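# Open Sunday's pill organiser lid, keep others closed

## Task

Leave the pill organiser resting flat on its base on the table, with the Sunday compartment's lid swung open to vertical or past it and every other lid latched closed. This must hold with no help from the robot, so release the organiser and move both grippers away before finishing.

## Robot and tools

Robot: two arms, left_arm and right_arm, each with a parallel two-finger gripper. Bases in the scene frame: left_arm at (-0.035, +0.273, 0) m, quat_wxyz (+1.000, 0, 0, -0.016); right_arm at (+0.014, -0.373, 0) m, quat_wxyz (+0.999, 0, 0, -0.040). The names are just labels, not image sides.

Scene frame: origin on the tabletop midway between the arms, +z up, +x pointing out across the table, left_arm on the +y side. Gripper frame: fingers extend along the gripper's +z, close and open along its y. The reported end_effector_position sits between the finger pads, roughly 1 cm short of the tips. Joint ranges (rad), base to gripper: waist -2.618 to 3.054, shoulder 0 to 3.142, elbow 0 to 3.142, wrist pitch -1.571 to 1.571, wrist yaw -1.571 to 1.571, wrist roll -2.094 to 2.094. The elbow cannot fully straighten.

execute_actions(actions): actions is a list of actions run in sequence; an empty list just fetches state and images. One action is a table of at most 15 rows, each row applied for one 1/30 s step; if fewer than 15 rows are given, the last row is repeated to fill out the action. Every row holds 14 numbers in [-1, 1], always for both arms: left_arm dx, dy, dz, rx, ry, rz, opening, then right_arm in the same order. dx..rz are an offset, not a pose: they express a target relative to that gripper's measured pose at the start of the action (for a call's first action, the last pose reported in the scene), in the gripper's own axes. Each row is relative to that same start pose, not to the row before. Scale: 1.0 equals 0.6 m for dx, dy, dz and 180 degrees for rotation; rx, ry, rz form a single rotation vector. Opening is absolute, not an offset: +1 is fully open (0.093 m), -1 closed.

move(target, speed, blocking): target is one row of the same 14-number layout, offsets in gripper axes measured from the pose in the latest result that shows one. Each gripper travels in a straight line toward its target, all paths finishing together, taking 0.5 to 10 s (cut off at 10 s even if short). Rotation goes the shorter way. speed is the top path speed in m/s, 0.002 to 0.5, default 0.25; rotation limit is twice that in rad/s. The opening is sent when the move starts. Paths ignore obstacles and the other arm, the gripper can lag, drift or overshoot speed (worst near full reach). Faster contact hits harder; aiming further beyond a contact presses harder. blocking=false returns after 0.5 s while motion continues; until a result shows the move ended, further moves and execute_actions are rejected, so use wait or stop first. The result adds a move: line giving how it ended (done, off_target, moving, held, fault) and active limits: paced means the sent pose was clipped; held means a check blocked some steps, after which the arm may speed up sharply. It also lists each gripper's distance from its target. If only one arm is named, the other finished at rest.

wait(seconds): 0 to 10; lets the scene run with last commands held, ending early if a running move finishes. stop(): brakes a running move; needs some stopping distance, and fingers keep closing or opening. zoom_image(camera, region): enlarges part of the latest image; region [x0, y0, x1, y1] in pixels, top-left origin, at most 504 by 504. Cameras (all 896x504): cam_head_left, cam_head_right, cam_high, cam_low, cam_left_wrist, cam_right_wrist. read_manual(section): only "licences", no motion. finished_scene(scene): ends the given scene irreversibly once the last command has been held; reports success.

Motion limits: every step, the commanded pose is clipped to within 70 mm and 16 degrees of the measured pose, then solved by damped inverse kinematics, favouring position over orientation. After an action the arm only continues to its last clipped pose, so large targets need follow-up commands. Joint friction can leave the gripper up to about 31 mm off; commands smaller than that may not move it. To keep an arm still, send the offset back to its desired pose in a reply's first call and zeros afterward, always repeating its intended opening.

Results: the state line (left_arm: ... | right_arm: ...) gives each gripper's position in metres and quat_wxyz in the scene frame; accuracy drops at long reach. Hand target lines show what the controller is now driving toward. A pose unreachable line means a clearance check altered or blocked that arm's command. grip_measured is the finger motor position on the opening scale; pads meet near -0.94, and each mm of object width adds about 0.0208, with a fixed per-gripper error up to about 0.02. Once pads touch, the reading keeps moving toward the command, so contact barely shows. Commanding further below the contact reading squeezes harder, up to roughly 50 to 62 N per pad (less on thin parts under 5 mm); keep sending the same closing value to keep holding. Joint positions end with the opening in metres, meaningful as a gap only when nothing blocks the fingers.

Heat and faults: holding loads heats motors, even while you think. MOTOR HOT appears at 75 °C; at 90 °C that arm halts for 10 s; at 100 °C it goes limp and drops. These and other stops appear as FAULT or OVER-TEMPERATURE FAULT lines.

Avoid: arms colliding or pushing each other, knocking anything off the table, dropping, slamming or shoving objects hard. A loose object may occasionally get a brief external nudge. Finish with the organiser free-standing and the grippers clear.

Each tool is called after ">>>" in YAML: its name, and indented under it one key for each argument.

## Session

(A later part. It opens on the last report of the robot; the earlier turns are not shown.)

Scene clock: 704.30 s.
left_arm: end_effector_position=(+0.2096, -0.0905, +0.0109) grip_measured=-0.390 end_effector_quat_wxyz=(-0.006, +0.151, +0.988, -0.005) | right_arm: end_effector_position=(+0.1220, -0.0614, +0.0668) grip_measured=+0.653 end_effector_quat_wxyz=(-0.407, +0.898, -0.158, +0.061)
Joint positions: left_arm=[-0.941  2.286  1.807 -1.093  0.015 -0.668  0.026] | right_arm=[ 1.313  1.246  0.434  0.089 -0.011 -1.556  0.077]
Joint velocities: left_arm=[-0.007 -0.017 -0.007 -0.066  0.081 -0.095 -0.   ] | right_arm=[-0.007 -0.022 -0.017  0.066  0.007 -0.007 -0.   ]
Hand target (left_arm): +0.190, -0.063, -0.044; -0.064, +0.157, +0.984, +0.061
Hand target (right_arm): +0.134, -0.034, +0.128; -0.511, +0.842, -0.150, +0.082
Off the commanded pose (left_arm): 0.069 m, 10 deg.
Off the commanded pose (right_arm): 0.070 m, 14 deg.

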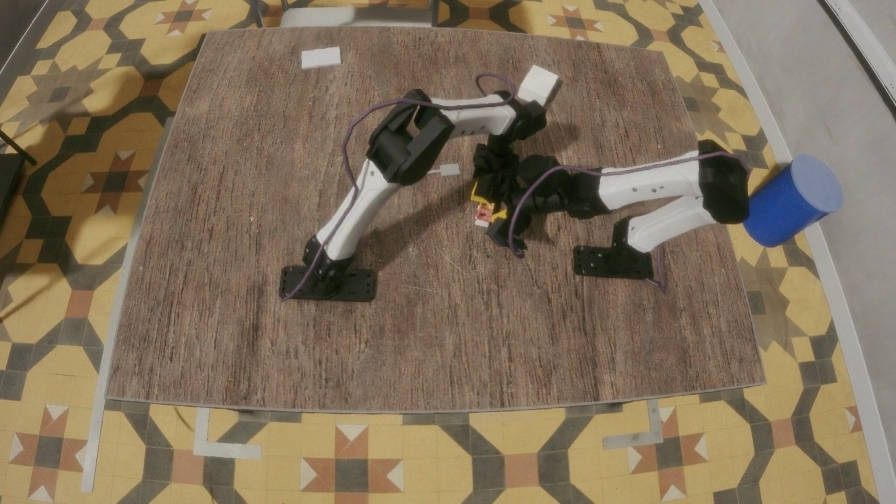

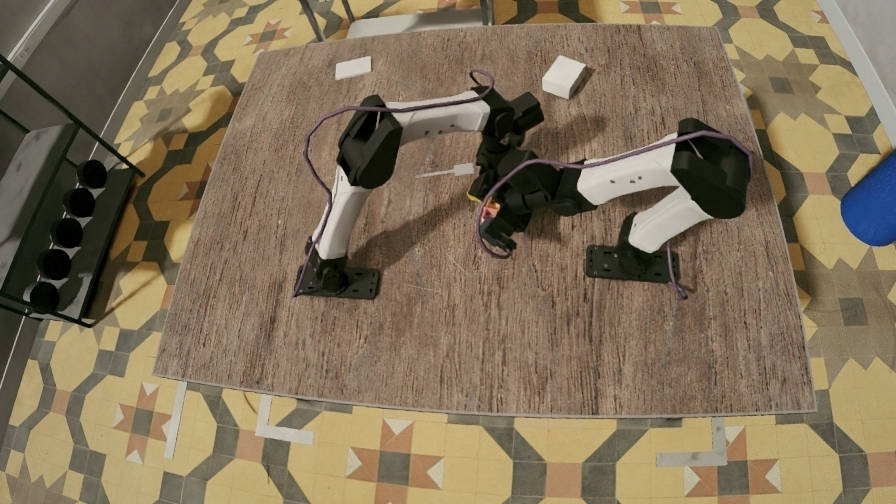

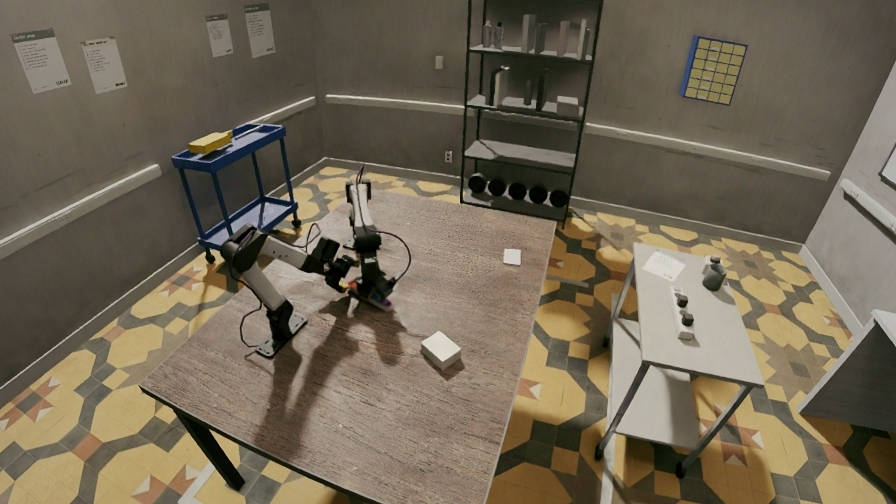

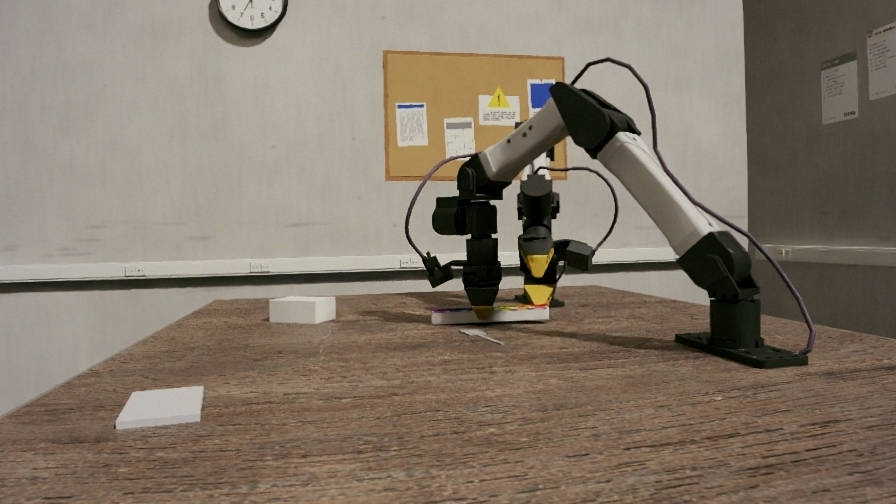

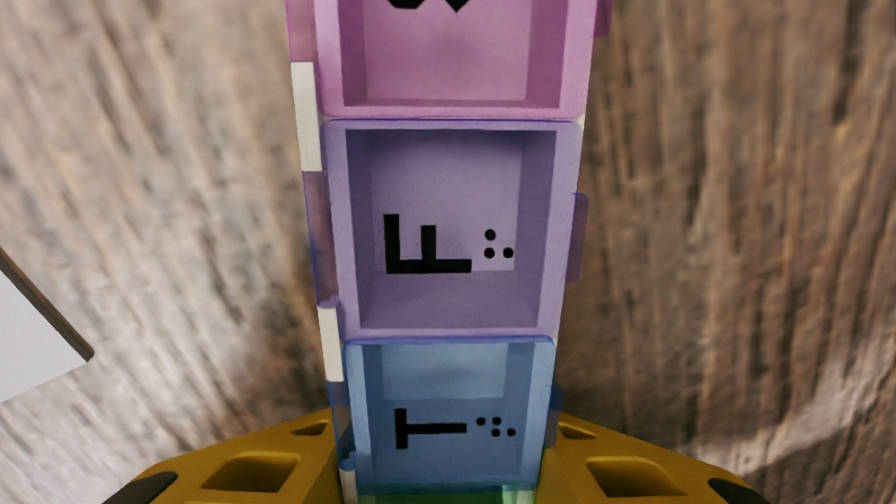

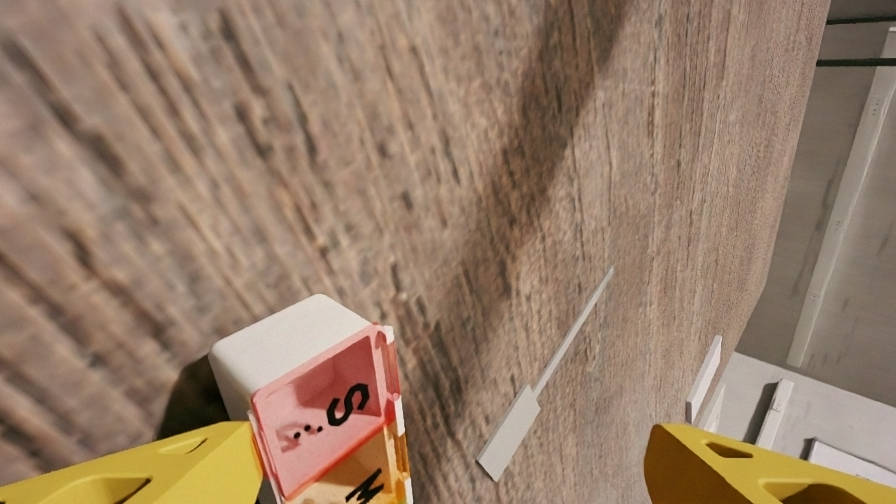

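>>> execute_actions:
  actions:
    - [[0.038,0.0295,0.098,-0.0326,0.0417,0,-0.45, 0,-0.105,-0.019,0.073,0,0,0.65],[0.0355,0.0276,0.092,-0.0306,0.039,0,-0.45, 0,-0.097,-0.0176,0.0675,0,0,0.65],[0.033,0.0257,0.086,-0.0286,0.0365,0,-0.45, 0,-0.089,-0.0162,0.062,0,0,0.65],[0.0305,0.0238,0.080,-0.0266,0.034,0,-0.45, 0,-0.081,-0.0148,0.0565,0,0,0.65],[0.028,0.0219,0.074,-0.0246,0.0314,0,-0.45, 0,-0.073,-0.0134,0.051,0,0,0.65],[0.0255,0.02,0.068,-0.0226,0.0288,0,-0.45, 0,-0.065,-0.012,0.0455,0,0,0.65],[0.023,0.018,0.062,-0.0206,0.0262,0,-0.45, 0,-0.057,-0.0106,0.040,0,0,0.65],[0.0205,0.016,0.056,-0.0184,0.0236,0,-0.45, 0,-0.049,-0.0092,0.0345,0,0,0.65],[0.018,0.014,0.050,-0.0163,0.021,0,-0.45, 0,-0.041,-0.0078,0.029,0,0,0.65],[0.0155,0.012,0.044,-0.0142,0.0183,0,-0.45, 0,-0.033,-0.0064,0.0235,0,0,0.65],[0.013,0.010,0.038,-0.0121,0.0156,0,-0.45, 0,-0.025,-0.005,0.018,0,0,0.65],[0.0105,0.008,0.033,-0.010,0.013,0,-0.45, 0,-0.017,-0.0036,0.012,0,0,0.65],[0.008,0.006,0.028,-0.008,0.0105,0,-0.45, 0,-0.009,-0.002,0.006,0,0,0.65],[0.006,0.0045,0.024,-0.007,0.009,0,-0.45, 0,-0.001,0,0.001,0,0,0.7],[0.004,0.0031,0.0209,-0.0059,0.0075,0,-0.45, 0,0.006,0,0,0,0,0.8]]

>>> move:
  target: [0,0,0,0,0,0,0.15, 0,0.01,-0.14,0,0,0,0.8]
  speed: 0.12

Scene clock: 824.80 s.
left_arm: end_effector_position=(+0.2094, -0.0916, +0.0098) grip_measured=-0.390 end_effector_quat_wxyz=(-0.007, +0.147, +0.989, -0.007) | right_arm: end_effector_position=(+0.1220, -0.0615, +0.0668) grip_measured=+0.750 end_effector_quat_wxyz=(-0.407, +0.898, -0.158, +0.061)
Joint positions: left_arm=[-0.941  2.289  1.807 -1.089  0.02  -0.677  0.026] | right_arm=[ 1.313  1.245  0.434  0.089 -0.011 -1.556  0.081]
Joint velocities: left_arm=[ 0.002 -0.012  0.002 -0.037 -0.066  0.022 -0.   ] | right_arm=[-0.007 -0.012  0.002 -0.007  0.037 -0.051  0.097]
Hand target (left_arm): +0.207, -0.088, -0.001; -0.016, +0.152, +0.988, +0.006
Hand target (right_arm): +0.121, -0.064, +0.064; -0.407, +0.898, -0.158, +0.061
Off the commanded pose (left_arm): 0.012 m, 2 deg.
Off the commanded pose (right_arm): 0.004 m, 0 deg.

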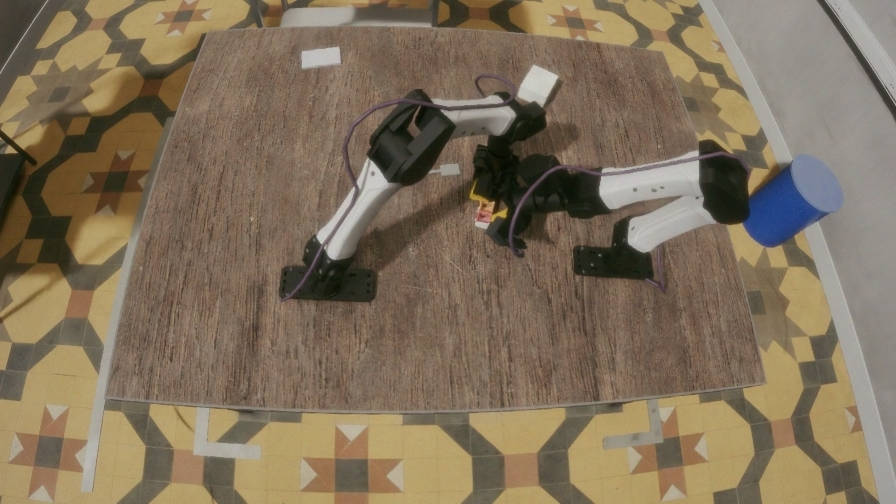

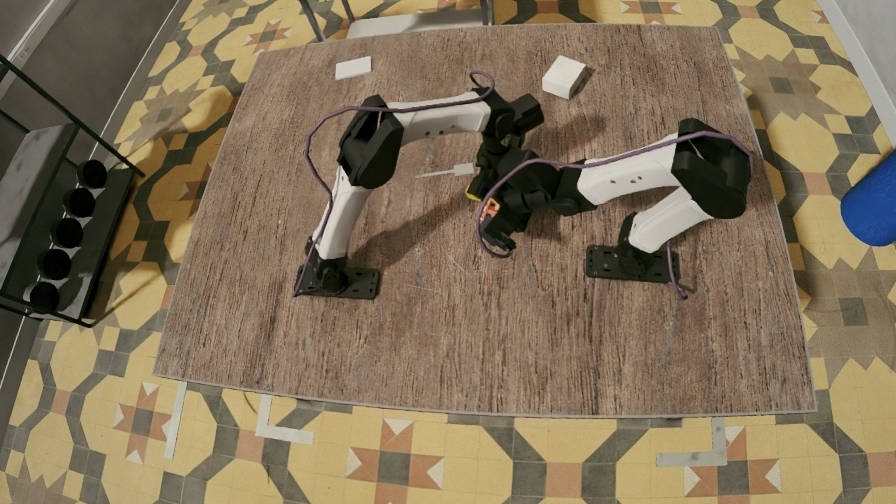

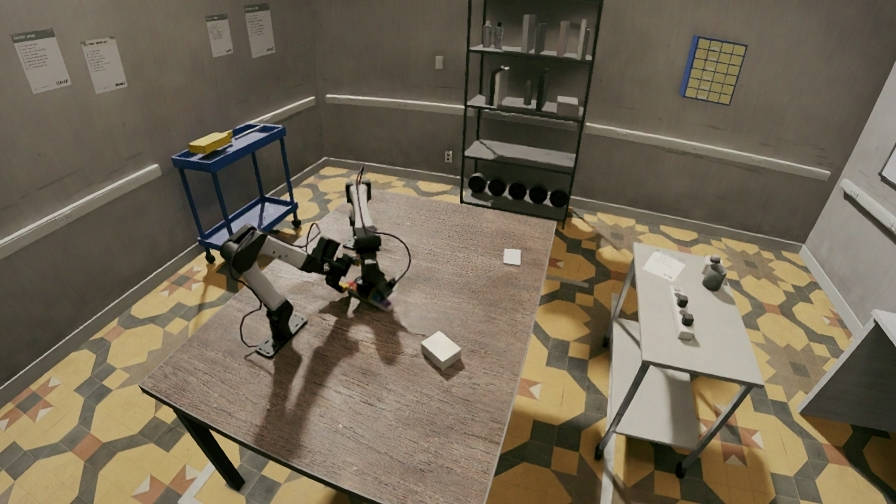

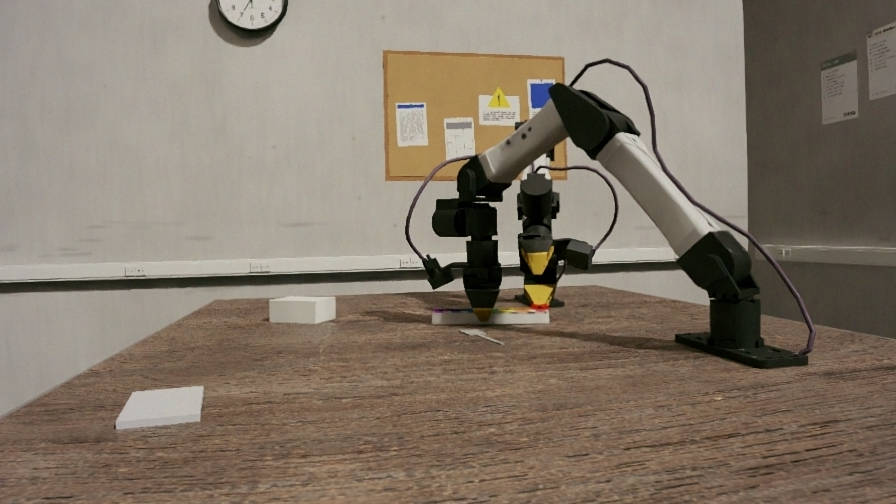

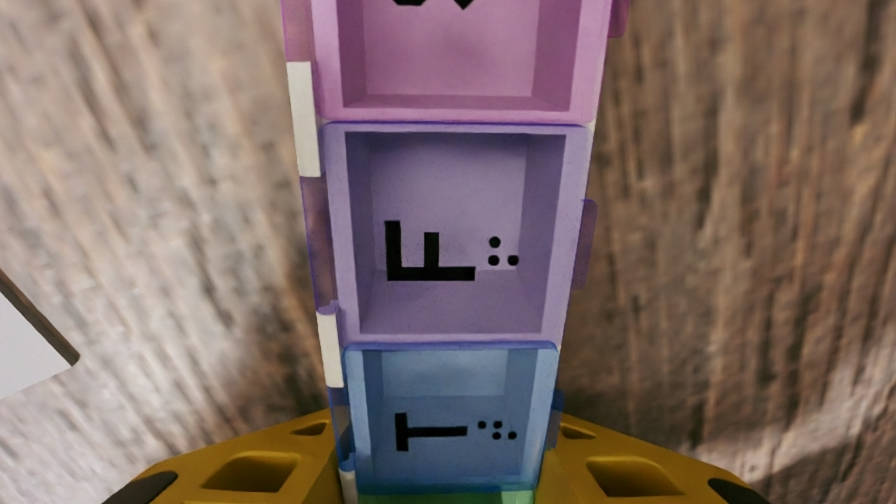

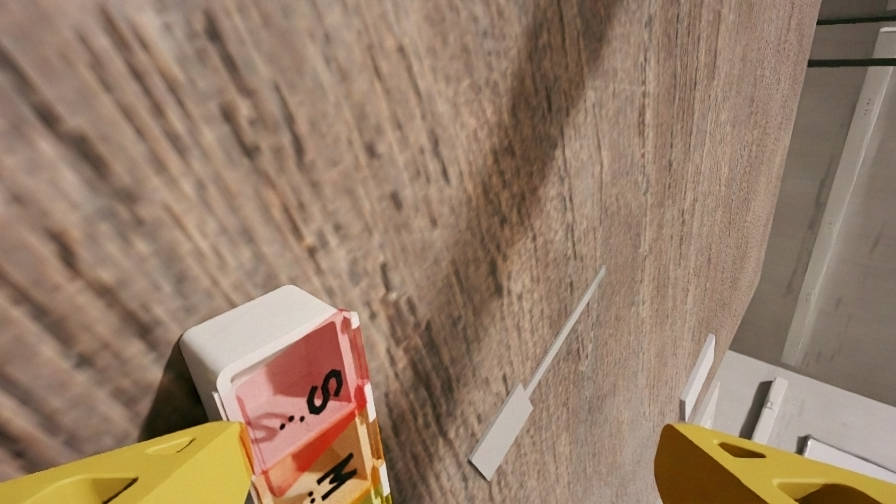

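Scene clock: 826.20 s.
left_arm: end_effector_position=(+0.2095, -0.0917, +0.0104) grip_measured=+0.148 end_effector_quat_wxyz=(-0.007, +0.147, +0.989, -0.007) | right_arm: end_effector_position=(+0.1003, -0.1233, +0.1093) grip_measured=+0.797 end_effector_quat_wxyz=(-0.401, +0.900, -0.158, +0.060)
Joint positions: left_arm=[-0.941  2.287  1.807 -1.089  0.02  -0.676  0.052] | right_arm=[ 1.313  0.787  0.434 -0.382 -0.011 -1.556  0.083]
Joint velocities: left_arm=[ 0.002  0.002  0.007  0.007  0.007 -0.007 -0.001] | right_arm=[-0.002 -0.002 -0.002 -0.081 -0.022  0.007  0.   ]
Hand target (left_arm): +0.209, -0.092, +0.010; -0.007, +0.147, +0.989, -0.007
Hand target (right_arm): +0.101, -0.123, +0.117; -0.407, +0.898, -0.158, +0.061
Off the commanded pose (left_arm): 0.001 m, 0 deg.
Off the commanded pose (right_arm): 0.009 m, 1 deg.
move: done

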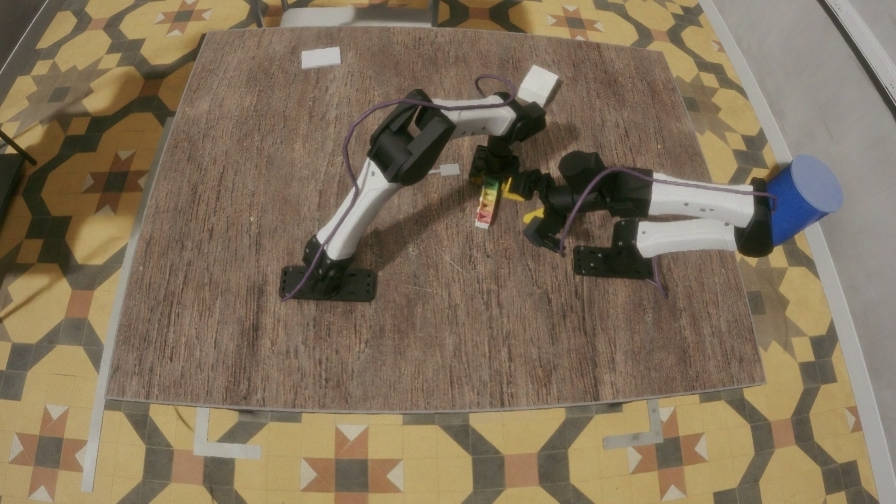

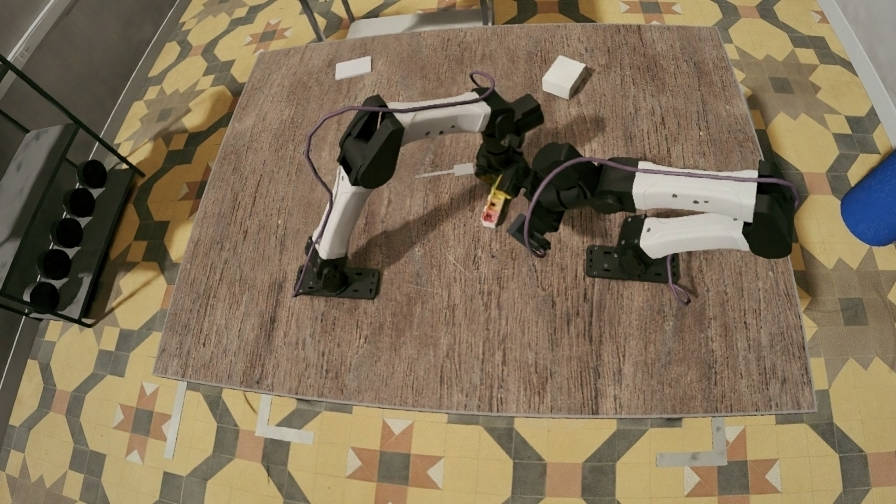

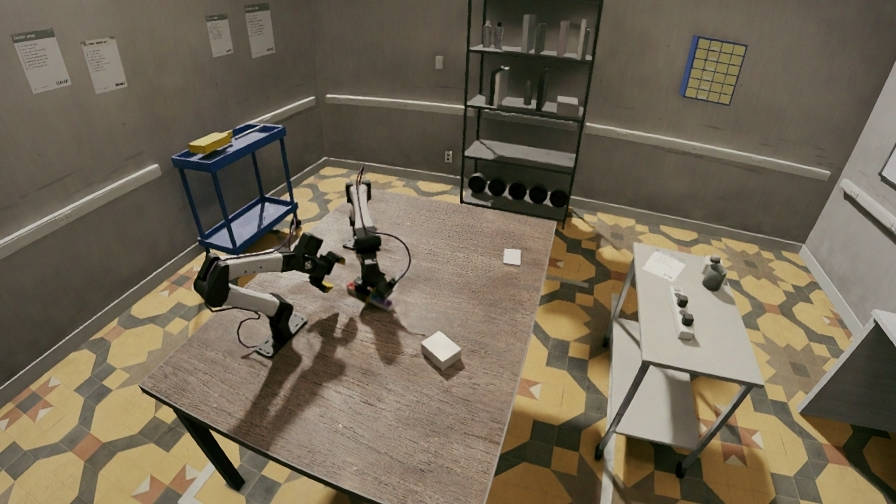

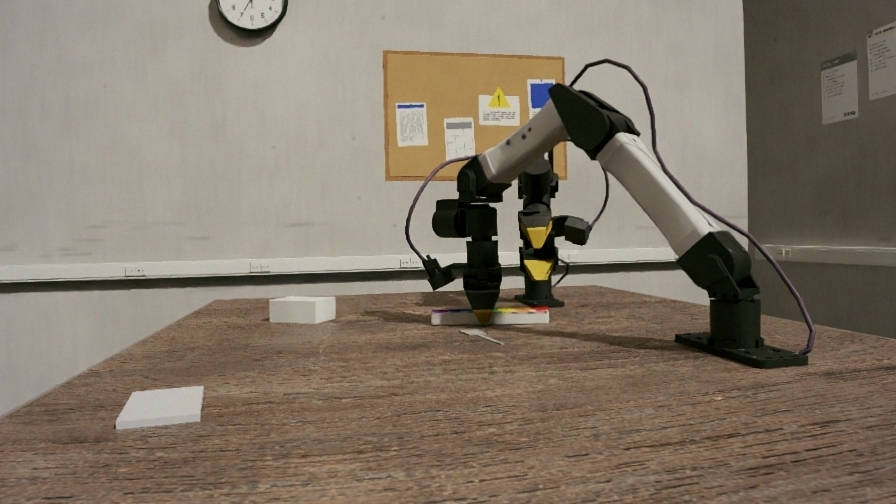

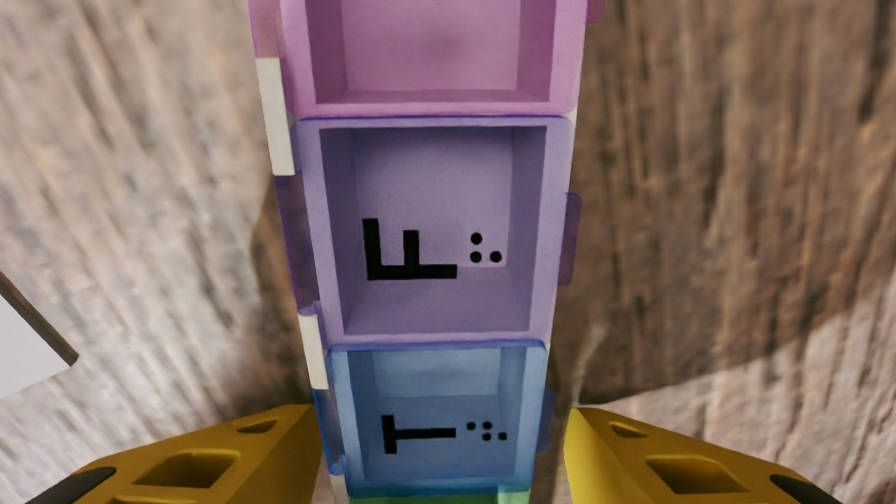

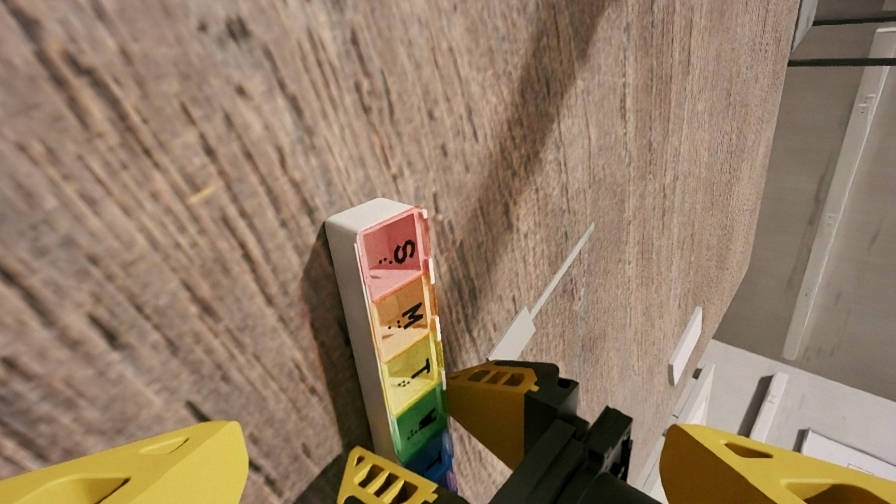

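>>> zoom_image:
  camera: "cam_right_wrist"
  region: [300, 180, 480, 340]

>>> zoom_image:
  camera: "cam_low"
  region: [420, 280, 580, 340]

Region (300, 180, 480, 340) of cam_right_wrist's 896x504 image, scaled by 2.800, with more detail than that image has.

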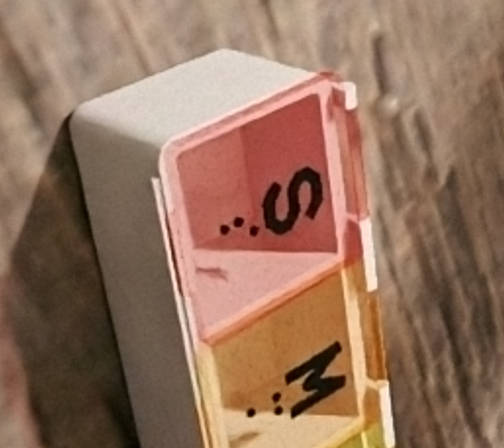

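Region (420, 280, 580, 340) of cam_low's 896x504 image, scaled by 3.150, with more detail than that image has; it fills the top 189 rows of this view, and the rest is white.

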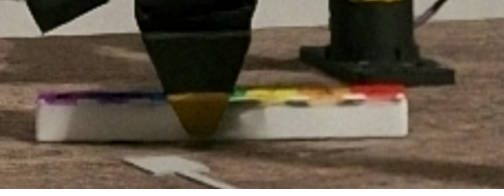

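>>> move:
  target: [0,0,0.005,0,0,0,-0.41, 0,0.002,0.144,-0.003,0,0,1.0]
  speed: 0.1

Scene clock: 856.77 s.
left_arm: end_effector_position=(+0.2095, -0.0917, +0.0104) grip_measured=-0.390 end_effector_quat_wxyz=(-0.007, +0.147, +0.989, -0.007) | right_arm: end_effector_position=(+0.1220, -0.0615, +0.0599) grip_measured=+0.992 end_effector_quat_wxyz=(-0.408, +0.897, -0.158, +0.061)
Joint positions: left_arm=[-0.941  2.287  1.807 -1.089  0.02  -0.676  0.026] | right_arm=[ 1.313  1.269  0.413  0.134 -0.011 -1.556  0.093]
Joint velocities: left_arm=[ 0.007  0.007 -0.002 -0.051 -0.022  0.051 -0.   ] | right_arm=[ 0.007  0.012 -0.007 -0.022 -0.007 -0.007 -0.001]
Hand target (left_arm): +0.209, -0.092, +0.007; -0.007, +0.147, +0.989, -0.007
Hand target (right_arm): +0.120, -0.065, +0.051; -0.397, +0.902, -0.159, +0.060
Off the commanded pose (left_arm): 0.003 m, 0 deg.
Off the commanded pose (right_arm): 0.010 m, 1 deg.
move: done

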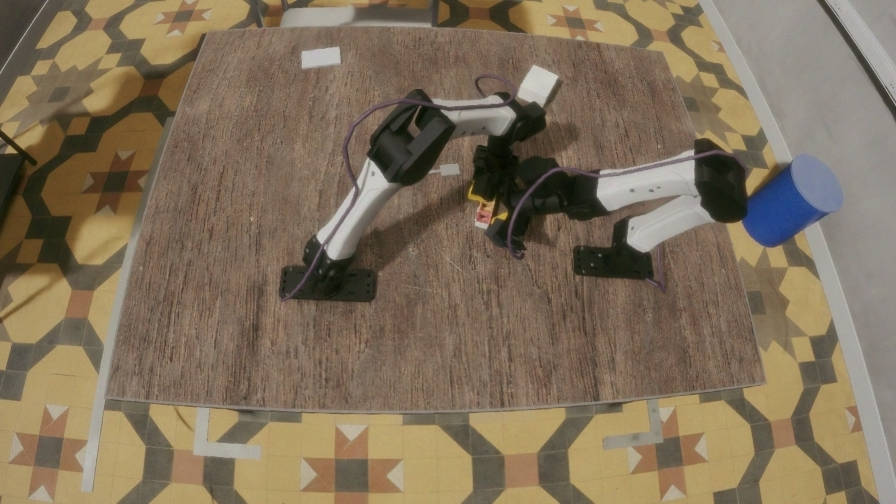

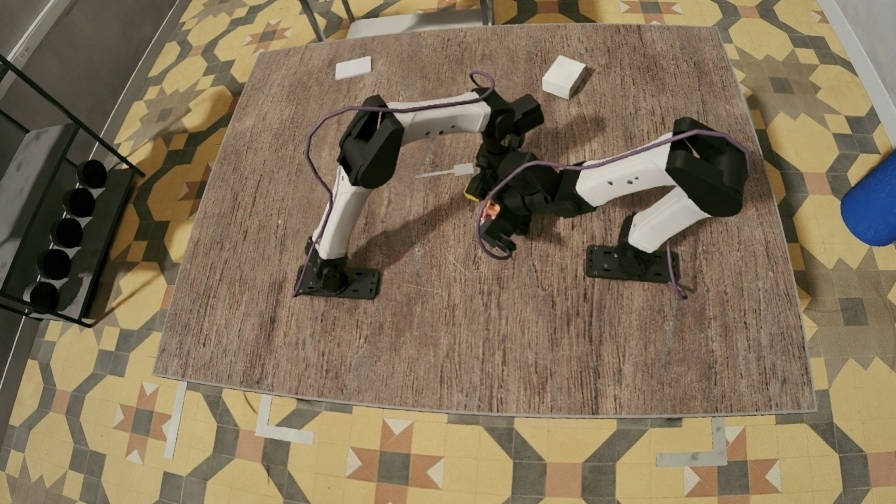

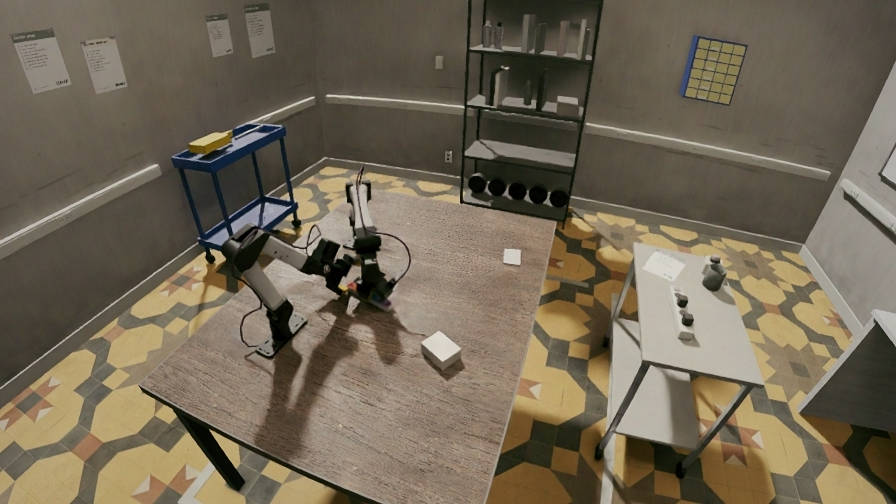

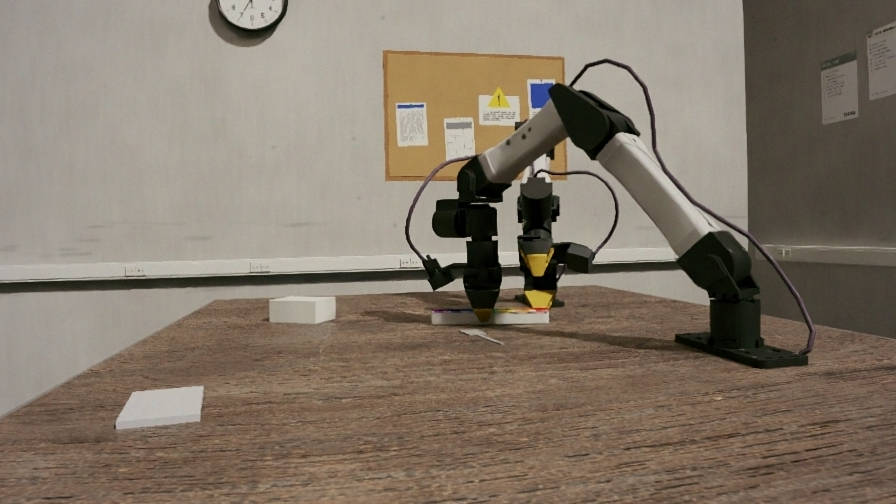

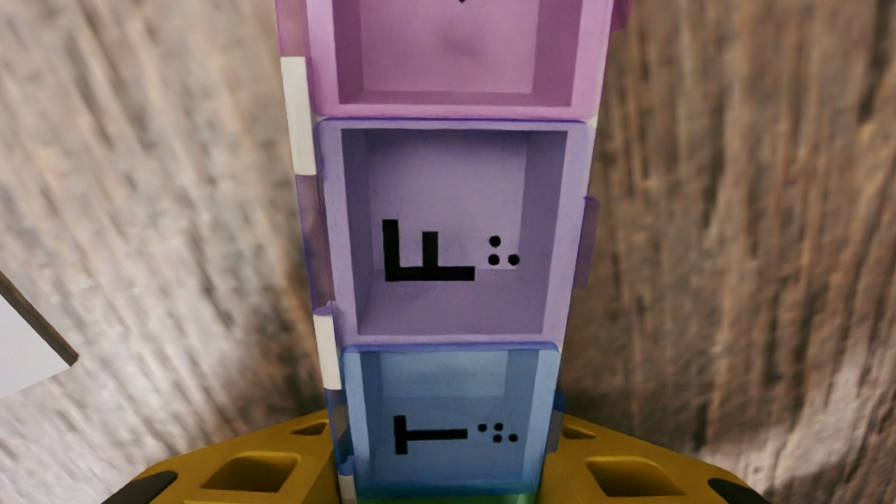

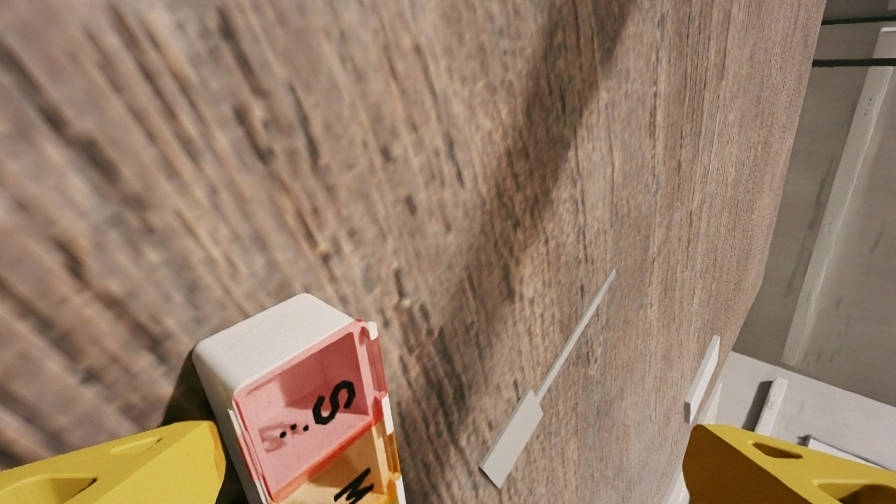

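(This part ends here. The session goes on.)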